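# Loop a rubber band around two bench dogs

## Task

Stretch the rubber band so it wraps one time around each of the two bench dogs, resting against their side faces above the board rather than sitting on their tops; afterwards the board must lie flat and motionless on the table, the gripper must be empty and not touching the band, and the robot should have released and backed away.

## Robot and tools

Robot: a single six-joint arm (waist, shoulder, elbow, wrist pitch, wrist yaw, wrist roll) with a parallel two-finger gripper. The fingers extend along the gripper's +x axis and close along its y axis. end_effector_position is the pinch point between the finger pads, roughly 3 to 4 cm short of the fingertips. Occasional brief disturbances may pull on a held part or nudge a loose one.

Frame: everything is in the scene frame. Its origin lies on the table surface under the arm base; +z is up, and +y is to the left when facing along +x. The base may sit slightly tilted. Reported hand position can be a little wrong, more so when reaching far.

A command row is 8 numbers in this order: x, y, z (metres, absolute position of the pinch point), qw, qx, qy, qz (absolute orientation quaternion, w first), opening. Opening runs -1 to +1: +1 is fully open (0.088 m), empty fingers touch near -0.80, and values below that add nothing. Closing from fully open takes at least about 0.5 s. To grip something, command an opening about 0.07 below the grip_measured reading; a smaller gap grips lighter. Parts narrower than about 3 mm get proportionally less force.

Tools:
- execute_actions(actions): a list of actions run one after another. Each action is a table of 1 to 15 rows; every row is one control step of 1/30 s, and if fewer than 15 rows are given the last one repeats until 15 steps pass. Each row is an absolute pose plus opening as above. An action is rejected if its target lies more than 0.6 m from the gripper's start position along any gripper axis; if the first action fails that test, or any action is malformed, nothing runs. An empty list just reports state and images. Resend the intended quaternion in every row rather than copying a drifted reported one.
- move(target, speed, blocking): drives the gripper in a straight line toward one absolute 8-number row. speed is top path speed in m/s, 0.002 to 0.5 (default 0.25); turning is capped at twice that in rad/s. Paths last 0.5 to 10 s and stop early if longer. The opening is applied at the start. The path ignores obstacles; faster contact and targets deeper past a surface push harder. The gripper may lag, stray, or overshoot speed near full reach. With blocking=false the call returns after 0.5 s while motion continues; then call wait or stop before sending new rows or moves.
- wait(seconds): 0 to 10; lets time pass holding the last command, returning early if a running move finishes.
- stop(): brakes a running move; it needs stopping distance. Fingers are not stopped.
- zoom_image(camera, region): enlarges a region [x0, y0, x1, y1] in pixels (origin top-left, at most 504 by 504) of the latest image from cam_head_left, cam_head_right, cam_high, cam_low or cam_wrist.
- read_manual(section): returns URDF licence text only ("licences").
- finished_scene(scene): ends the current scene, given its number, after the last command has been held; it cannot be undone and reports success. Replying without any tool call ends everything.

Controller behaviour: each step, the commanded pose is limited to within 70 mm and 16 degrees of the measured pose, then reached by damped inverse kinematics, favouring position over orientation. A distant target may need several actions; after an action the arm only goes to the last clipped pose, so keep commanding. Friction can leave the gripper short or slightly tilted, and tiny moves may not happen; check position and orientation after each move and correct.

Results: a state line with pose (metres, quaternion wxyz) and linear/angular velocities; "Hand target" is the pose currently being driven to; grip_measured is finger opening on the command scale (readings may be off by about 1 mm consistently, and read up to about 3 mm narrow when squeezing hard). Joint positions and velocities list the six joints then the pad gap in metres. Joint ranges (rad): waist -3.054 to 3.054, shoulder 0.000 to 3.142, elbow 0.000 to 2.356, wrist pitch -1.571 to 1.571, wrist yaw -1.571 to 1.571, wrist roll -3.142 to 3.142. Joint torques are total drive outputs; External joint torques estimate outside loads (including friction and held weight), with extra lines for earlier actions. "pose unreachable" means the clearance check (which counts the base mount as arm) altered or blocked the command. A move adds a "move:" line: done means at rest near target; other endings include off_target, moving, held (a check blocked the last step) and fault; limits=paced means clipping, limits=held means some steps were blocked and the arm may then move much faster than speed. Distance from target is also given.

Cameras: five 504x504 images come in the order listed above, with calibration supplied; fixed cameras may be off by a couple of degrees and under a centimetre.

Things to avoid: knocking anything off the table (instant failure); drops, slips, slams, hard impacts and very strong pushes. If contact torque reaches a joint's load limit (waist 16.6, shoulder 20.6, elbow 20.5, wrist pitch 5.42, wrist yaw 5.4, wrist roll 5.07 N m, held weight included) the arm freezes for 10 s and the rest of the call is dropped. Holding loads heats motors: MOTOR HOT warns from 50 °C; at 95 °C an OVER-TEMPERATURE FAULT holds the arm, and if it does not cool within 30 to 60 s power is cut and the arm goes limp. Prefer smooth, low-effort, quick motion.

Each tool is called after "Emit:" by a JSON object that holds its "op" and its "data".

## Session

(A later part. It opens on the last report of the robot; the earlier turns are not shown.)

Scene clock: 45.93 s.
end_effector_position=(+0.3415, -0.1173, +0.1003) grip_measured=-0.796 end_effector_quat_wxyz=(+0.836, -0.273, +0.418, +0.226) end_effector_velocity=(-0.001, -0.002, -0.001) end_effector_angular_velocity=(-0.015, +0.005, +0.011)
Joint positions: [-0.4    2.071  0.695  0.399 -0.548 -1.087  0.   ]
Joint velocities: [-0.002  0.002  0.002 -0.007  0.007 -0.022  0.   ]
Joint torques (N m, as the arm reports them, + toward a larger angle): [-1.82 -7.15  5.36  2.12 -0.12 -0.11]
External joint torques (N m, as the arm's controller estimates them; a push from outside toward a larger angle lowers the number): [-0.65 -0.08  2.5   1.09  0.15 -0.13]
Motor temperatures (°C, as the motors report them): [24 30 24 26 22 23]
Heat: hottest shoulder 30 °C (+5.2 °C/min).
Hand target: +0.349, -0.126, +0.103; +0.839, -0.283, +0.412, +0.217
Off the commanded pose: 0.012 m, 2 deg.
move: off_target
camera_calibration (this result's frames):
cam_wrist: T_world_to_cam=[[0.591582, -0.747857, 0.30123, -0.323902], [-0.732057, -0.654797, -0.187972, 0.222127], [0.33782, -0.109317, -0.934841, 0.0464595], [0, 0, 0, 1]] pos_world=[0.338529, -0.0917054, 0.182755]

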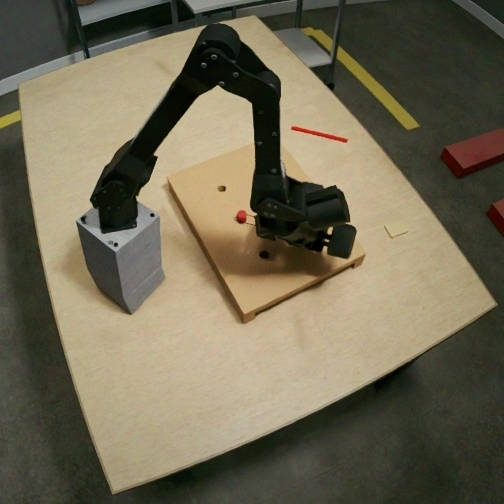

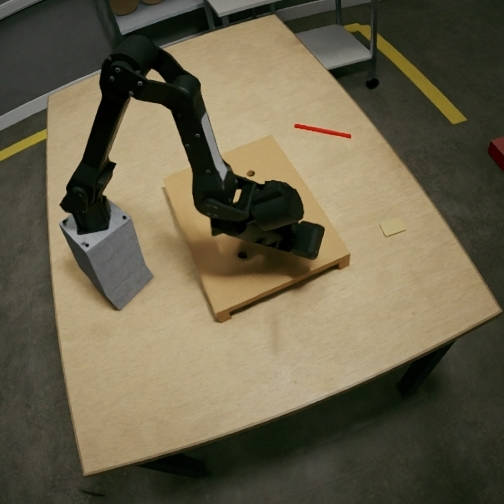

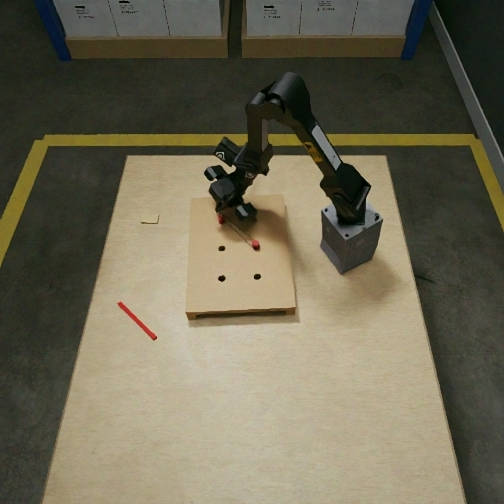

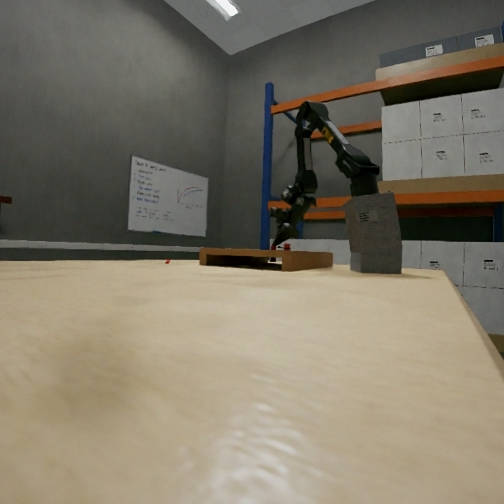

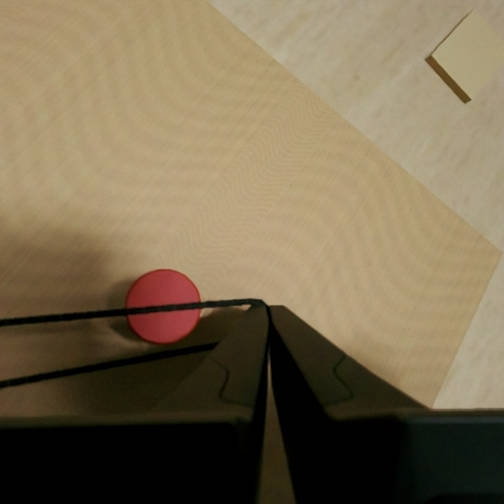

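Emit:
{"op": "move", "data": {"target": [0.362,-0.109,0.103,0.839,-0.283,0.412,0.217,-1], "speed": 0.015}}

Emit:
{"op": "zoom_image", "data": {"camera": "cam_high", "region": [200, 190, 270, 260]}}

Scene clock: 47.87 s.
end_effector_position=(+0.3511, -0.1043, +0.0981) grip_measured=-0.796 end_effector_quat_wxyz=(+0.835, -0.273, +0.422, +0.225) end_effector_velocity=(+0.004, -0.004, +0.003) end_effector_angular_velocity=(-0.010, -0.012, -0.009)
Joint positions: [-0.341  2.072  0.701  0.416 -0.506 -1.031  0.   ]
Joint velocities: [-0.002 -0.002  0.007  0.007  0.007  0.007  0.   ]
Joint torques (N m, as the arm reports them, + toward a larger angle): [-1.01 -7.91  5.43  2.21 -0.16  0.22]
External joint torques (N m, as the arm's controller estimates them; a push from outside toward a larger angle lowers the number): [ 0.13 -0.75  2.51  1.13  0.09  0.2 ]
Motor temperatures (°C, as the motors report them): [24 30 25 27 22 23]
Heat: hottest shoulder 30 °C (+5.0 °C/min).
Hand target: +0.362, -0.109, +0.103; +0.838, -0.283, +0.412, +0.217
Off the commanded pose: 0.013 m, 2 deg.
move: off_target
camera_calibration (this result's frames):
cam_wrist: T_world_to_cam=[[0.590623, -0.748967, 0.300354, -0.318853], [-0.736137, -0.652553, -0.17966, 0.238096], [0.330556, -0.114991, -0.936755, 0.0447756], [0, 0, 0, 1]] pos_world=[0.348792, -0.0782914, 0.180489]

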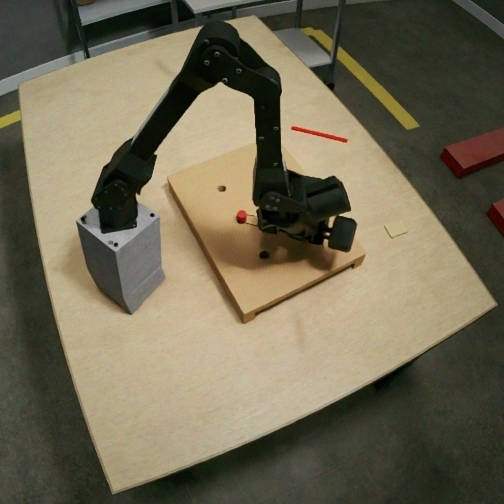

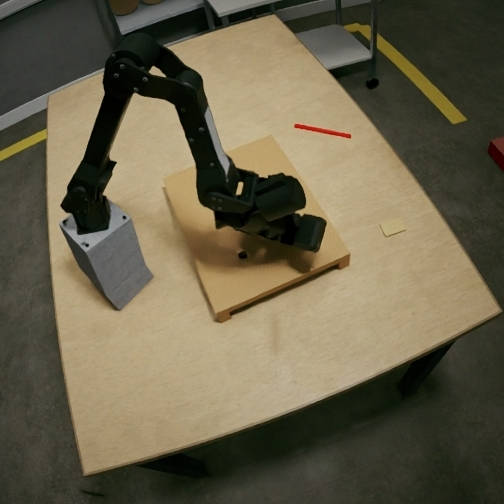

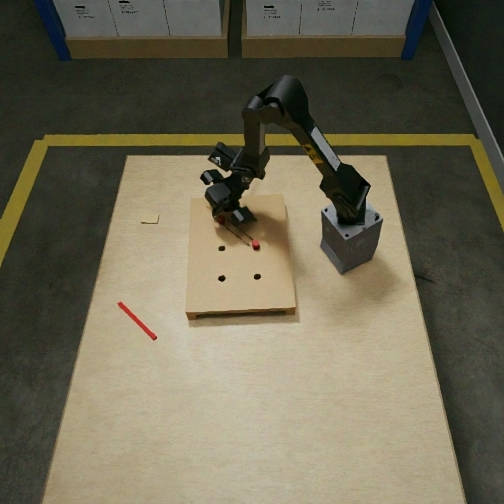

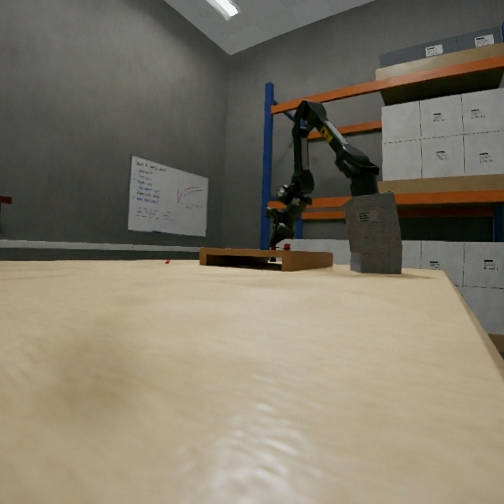

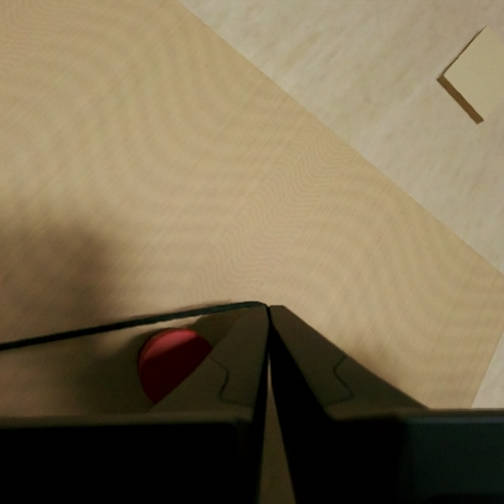

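Region (200, 190, 270, 260) of cam_high's 504x504 image, scaled by 7.200, with more detail than that image has.

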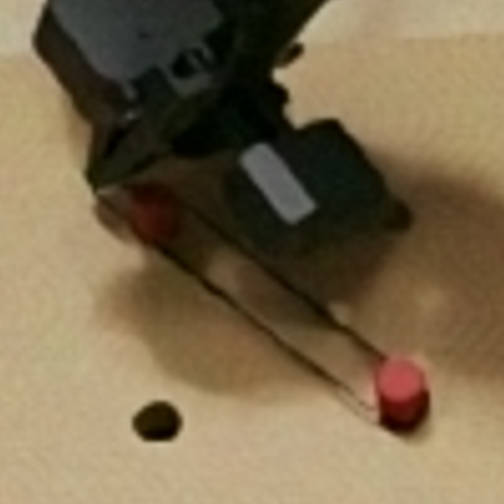

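Emit:
{"op": "move", "data": {"target": [0.381,-0.106,0.096,0.6434,-0.2932,0.6434,0.2932,-1], "speed": 0.12}}

Emit:
{"op": "zoom_image", "data": {"camera": "cam_head_left", "region": [220, 180, 350, 280]}}

Emit:
{"op": "zoom_image", "data": {"camera": "cam_low", "region": [255, 225, 300, 260]}}

Scene clock: 51.10 s.
end_effector_position=(+0.3721, -0.1027, +0.0953) grip_measured=-0.796 end_effector_quat_wxyz=(+0.640, -0.284, +0.649, +0.296) end_effector_velocity=(-0.001, +0.002, -0.001) end_effector_angular_velocity=(+0.012, +0.015, -0.022)
Joint positions: [-0.18   2.199  1.29  -0.553 -0.136 -1.134  0.   ]
Joint velocities: [ 0.002  0.007  0.012 -0.022 -0.007  0.022  0.   ]
Joint torques (N m, as the arm reports them, + toward a larger angle): [-1.23 -8.8   6.64  0.95  0.07 -0.16]
External joint torques (N m, as the arm's controller estimates them; a push from outside toward a larger angle lowers the number): [ 0.03  0.36  2.64  0.72  0.13 -0.15]
Motor temperatures (°C, as the motors report them): [24 31 25 27 22 23]
Heat: hottest shoulder 31 °C (+5.9 °C/min).
Hand target: +0.381, -0.106, +0.097; +0.644, -0.293, +0.644, +0.292
Off the commanded pose: 0.009 m, 1 deg.
move: off_target
camera_calibration (this result's frames):
cam_wrist: T_world_to_cam=[[0.754212, -0.656463, 0.0148447, -0.353426], [-0.618977, -0.703235, 0.349755, 0.15487], [-0.219162, -0.272978, -0.936723, 0.223682], [0, 0, 0, 1]] pos_world=[0.411442, -0.0620411, 0.160608]

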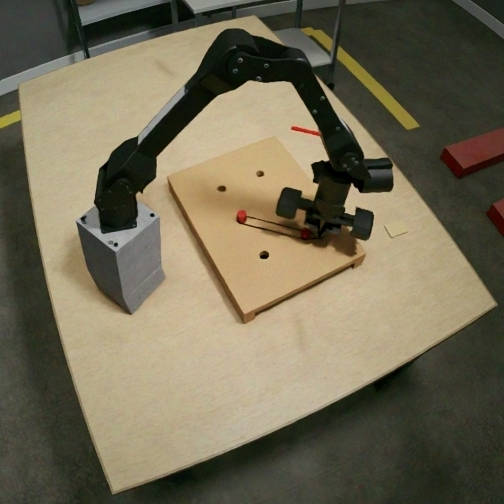

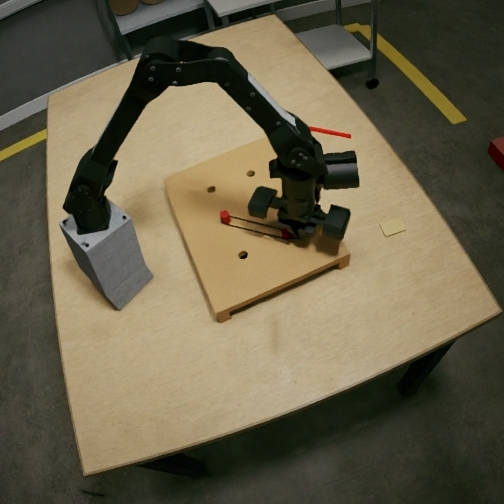

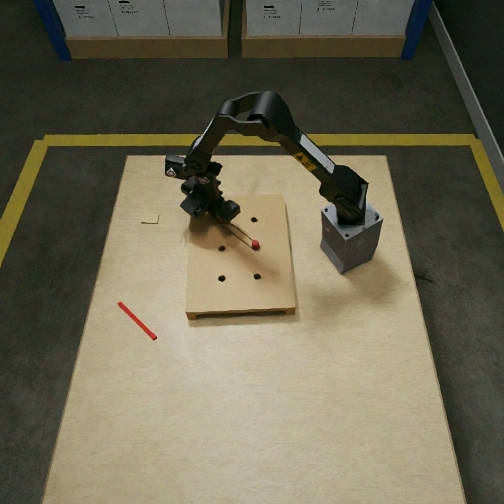

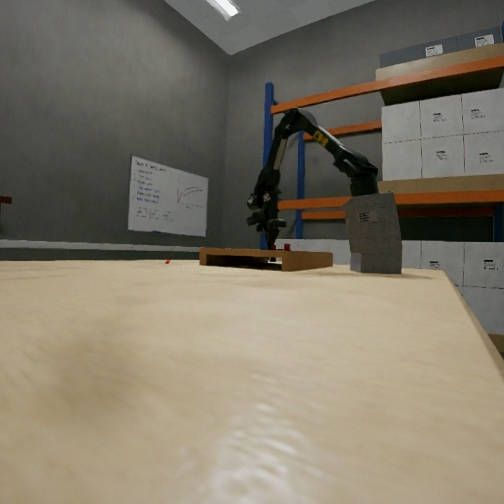

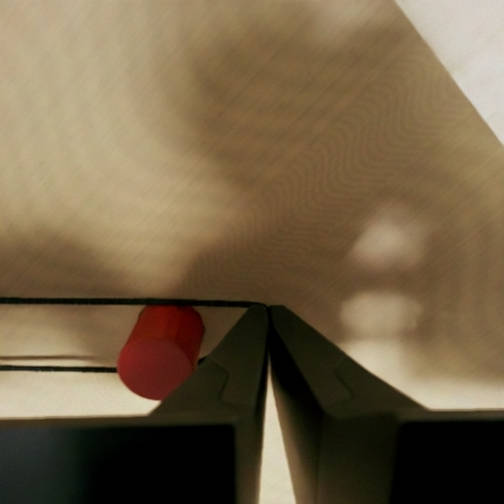

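Region (220, 180, 350, 280) of cam_head_left's 504x504 image, scaled by 3.877, with more detail than that image has; it fills the top 388 rows of this view, and the rest is white.

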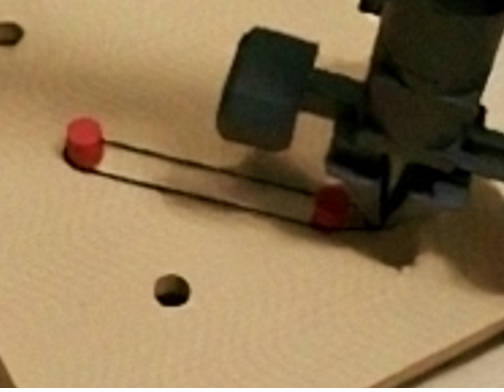

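Region (255, 225, 300, 260) of cam_low's 504x504 image, scaled by 11.200, with more detail than that image has.

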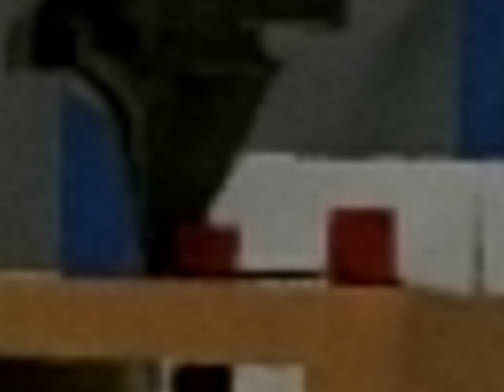

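The band is low around both dogs. Opening slightly to release.

Emit:
{"op": "execute_actions", "data": {"actions": [[[0.381,-0.106,0.096,0.6434,-0.2932,0.6434,0.2932,-0.68]]]}}

Scene clock: 55.40 s.
end_effector_position=(+0.3796, -0.1049, +0.0977) grip_measured=-0.685 end_effector_quat_wxyz=(+0.644, -0.292, +0.644, +0.293) end_effector_velocity=(+0.003, +0.002, +0.004) end_effector_angular_velocity=(+0.005, -0.009, +0.011)
Joint positions: [-0.179  2.201  1.308 -0.548 -0.133 -1.137  0.005]
Joint velocities: [ 0.002 -0.007  0.007 -0.007 -0.007 -0.007  0.001]
Joint torques (N m, as the arm reports them, + toward a larger angle): [-1.24 -9.22  5.09  0.51 -0.05 -0.13]
External joint torques (N m, as the arm's controller estimates them; a push from outside toward a larger angle lowers the number): [-0.01  0.19  0.85  0.2   0.02 -0.13]
Motor temperatures (°C, as the motors report them): [24 31 25 27 22 23]
Heat: hottest shoulder 31 °C (+5.4 °C/min).
Hand target: +0.381, -0.106, +0.096; +0.644, -0.293, +0.643, +0.293
Off the commanded pose: 0.002 m, 0 deg.
camera_calibration (this result's frames):
cam_wrist: T_world_to_cam=[[0.757792, -0.651567, 0.0348005, -0.363296], [-0.621265, -0.704191, 0.343722, 0.158524], [-0.199452, -0.28209, -0.938427, 0.218725], [0, 0, 0, 1]] pos_world=[0.417413, -0.0633807, 0.163412]

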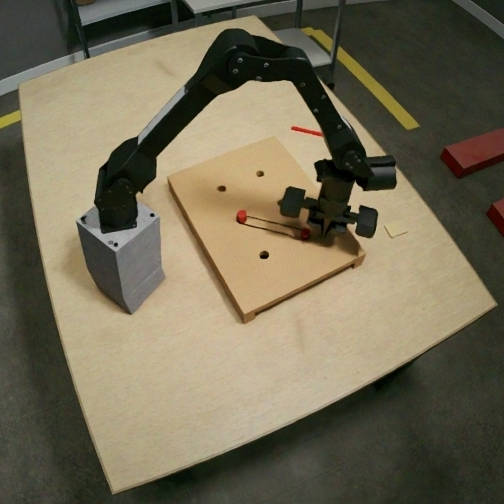

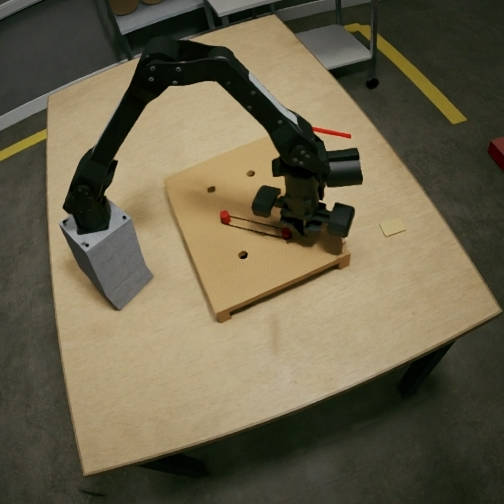

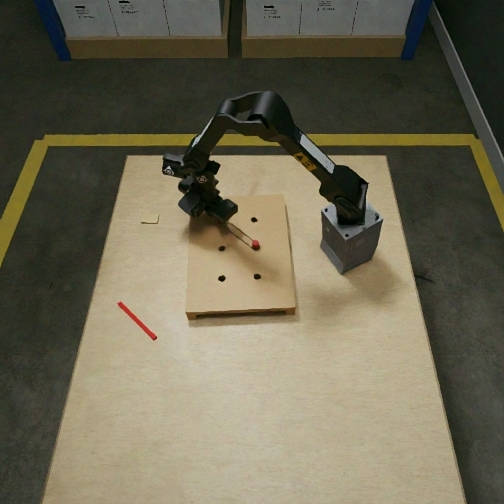

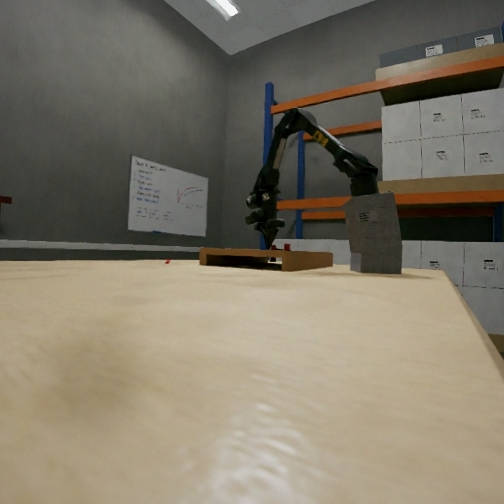

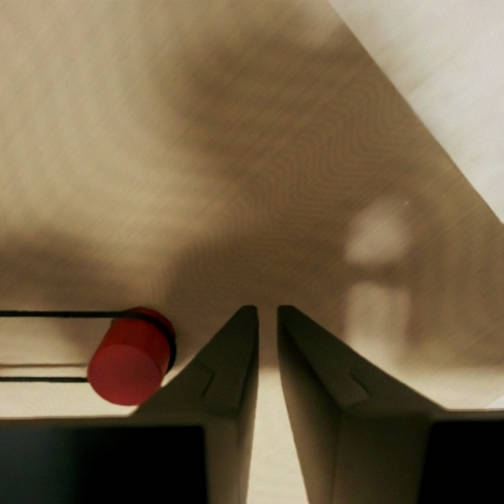

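Emit:
{"op": "move", "data": {"target": [0.37,-0.11,0.25,0.6434,-0.2932,0.6434,0.2932,-0.5]}}

Emit:
{"op": "zoom_image", "data": {"camera": "cam_head_left", "region": [220, 180, 350, 280]}}

Scene clock: 56.77 s.
end_effector_position=(+0.3677, -0.1089, +0.2447) grip_measured=-0.503 end_effector_quat_wxyz=(+0.640, -0.289, +0.647, +0.295) end_effector_velocity=(-0.007, +0.000, -0.001) end_effector_angular_velocity=(+0.002, +0.027, +0.001)
Joint positions: [-0.252  1.894  1.463 -1.034 -0.139 -1.213  0.014]
Joint velocities: [-0.002 -0.002 -0.007 -0.022  0.007 -0.007 -0.   ]
Joint torques (N m, as the arm reports them, + toward a larger angle): [ -1.31 -10.1    6.95   0.14  -0.15  -0.14]
External joint torques (N m, as the arm's controller estimates them; a push from outside toward a larger angle lowers the number): [-0.08 -1.63  1.66 -0.11 -0.1  -0.14]
Motor temperatures (°C, as the motors report them): [24 31 25 27 22 23]
Heat: hottest shoulder 31 °C (+5.3 °C/min).
Hand target: +0.371, -0.110, +0.250; +0.644, -0.293, +0.643, +0.293
Off the commanded pose: 0.006 m, 1 deg.
move: done
camera_calibration (this result's frames):
cam_wrist: T_world_to_cam=[[0.758418, -0.651333, 0.0238385, -0.359535], [-0.616505, -0.705036, 0.350494, 0.0942597], [-0.211481, -0.280517, -0.936262, 0.357231], [0, 0, 0, 1]] pos_world=[0.406337, -0.0675106, 0.309995]

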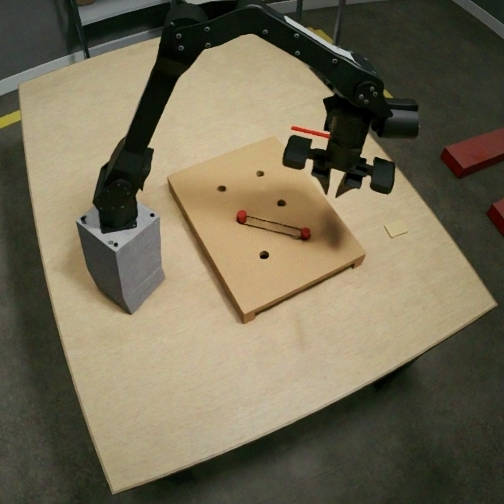

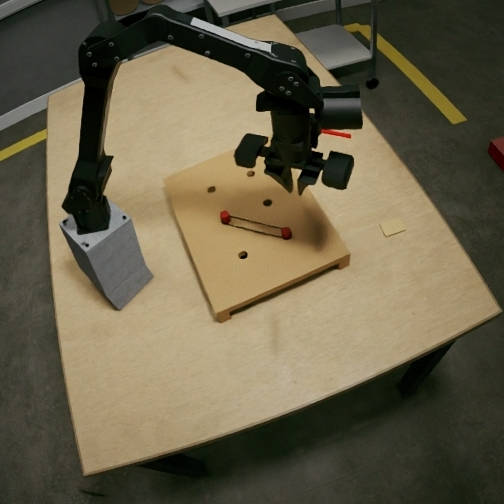

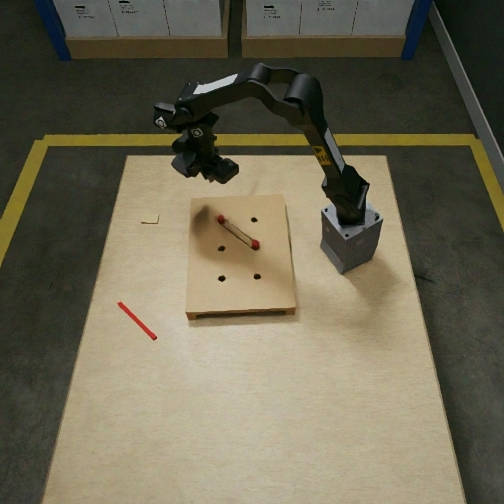

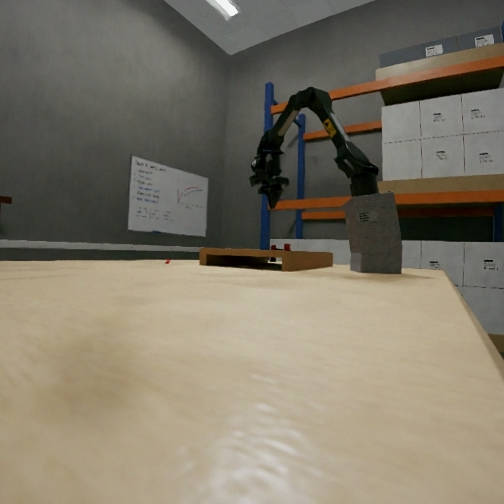

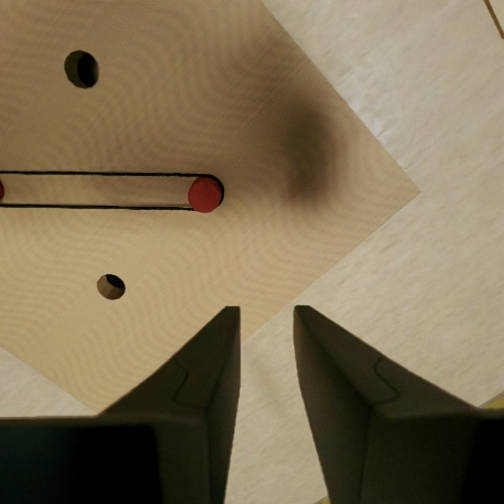

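Region (220, 180, 350, 280) of cam_head_left's 504x504 image, scaled by 3.877, with more detail than that image has; it fills the top 388 rows of this view, and the rest is white.

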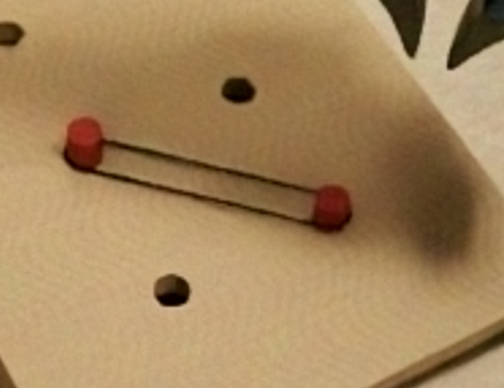

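Emit:
{"op": "finished_scene", "data": {"scene": 1}}

The scene is finished: the task was done.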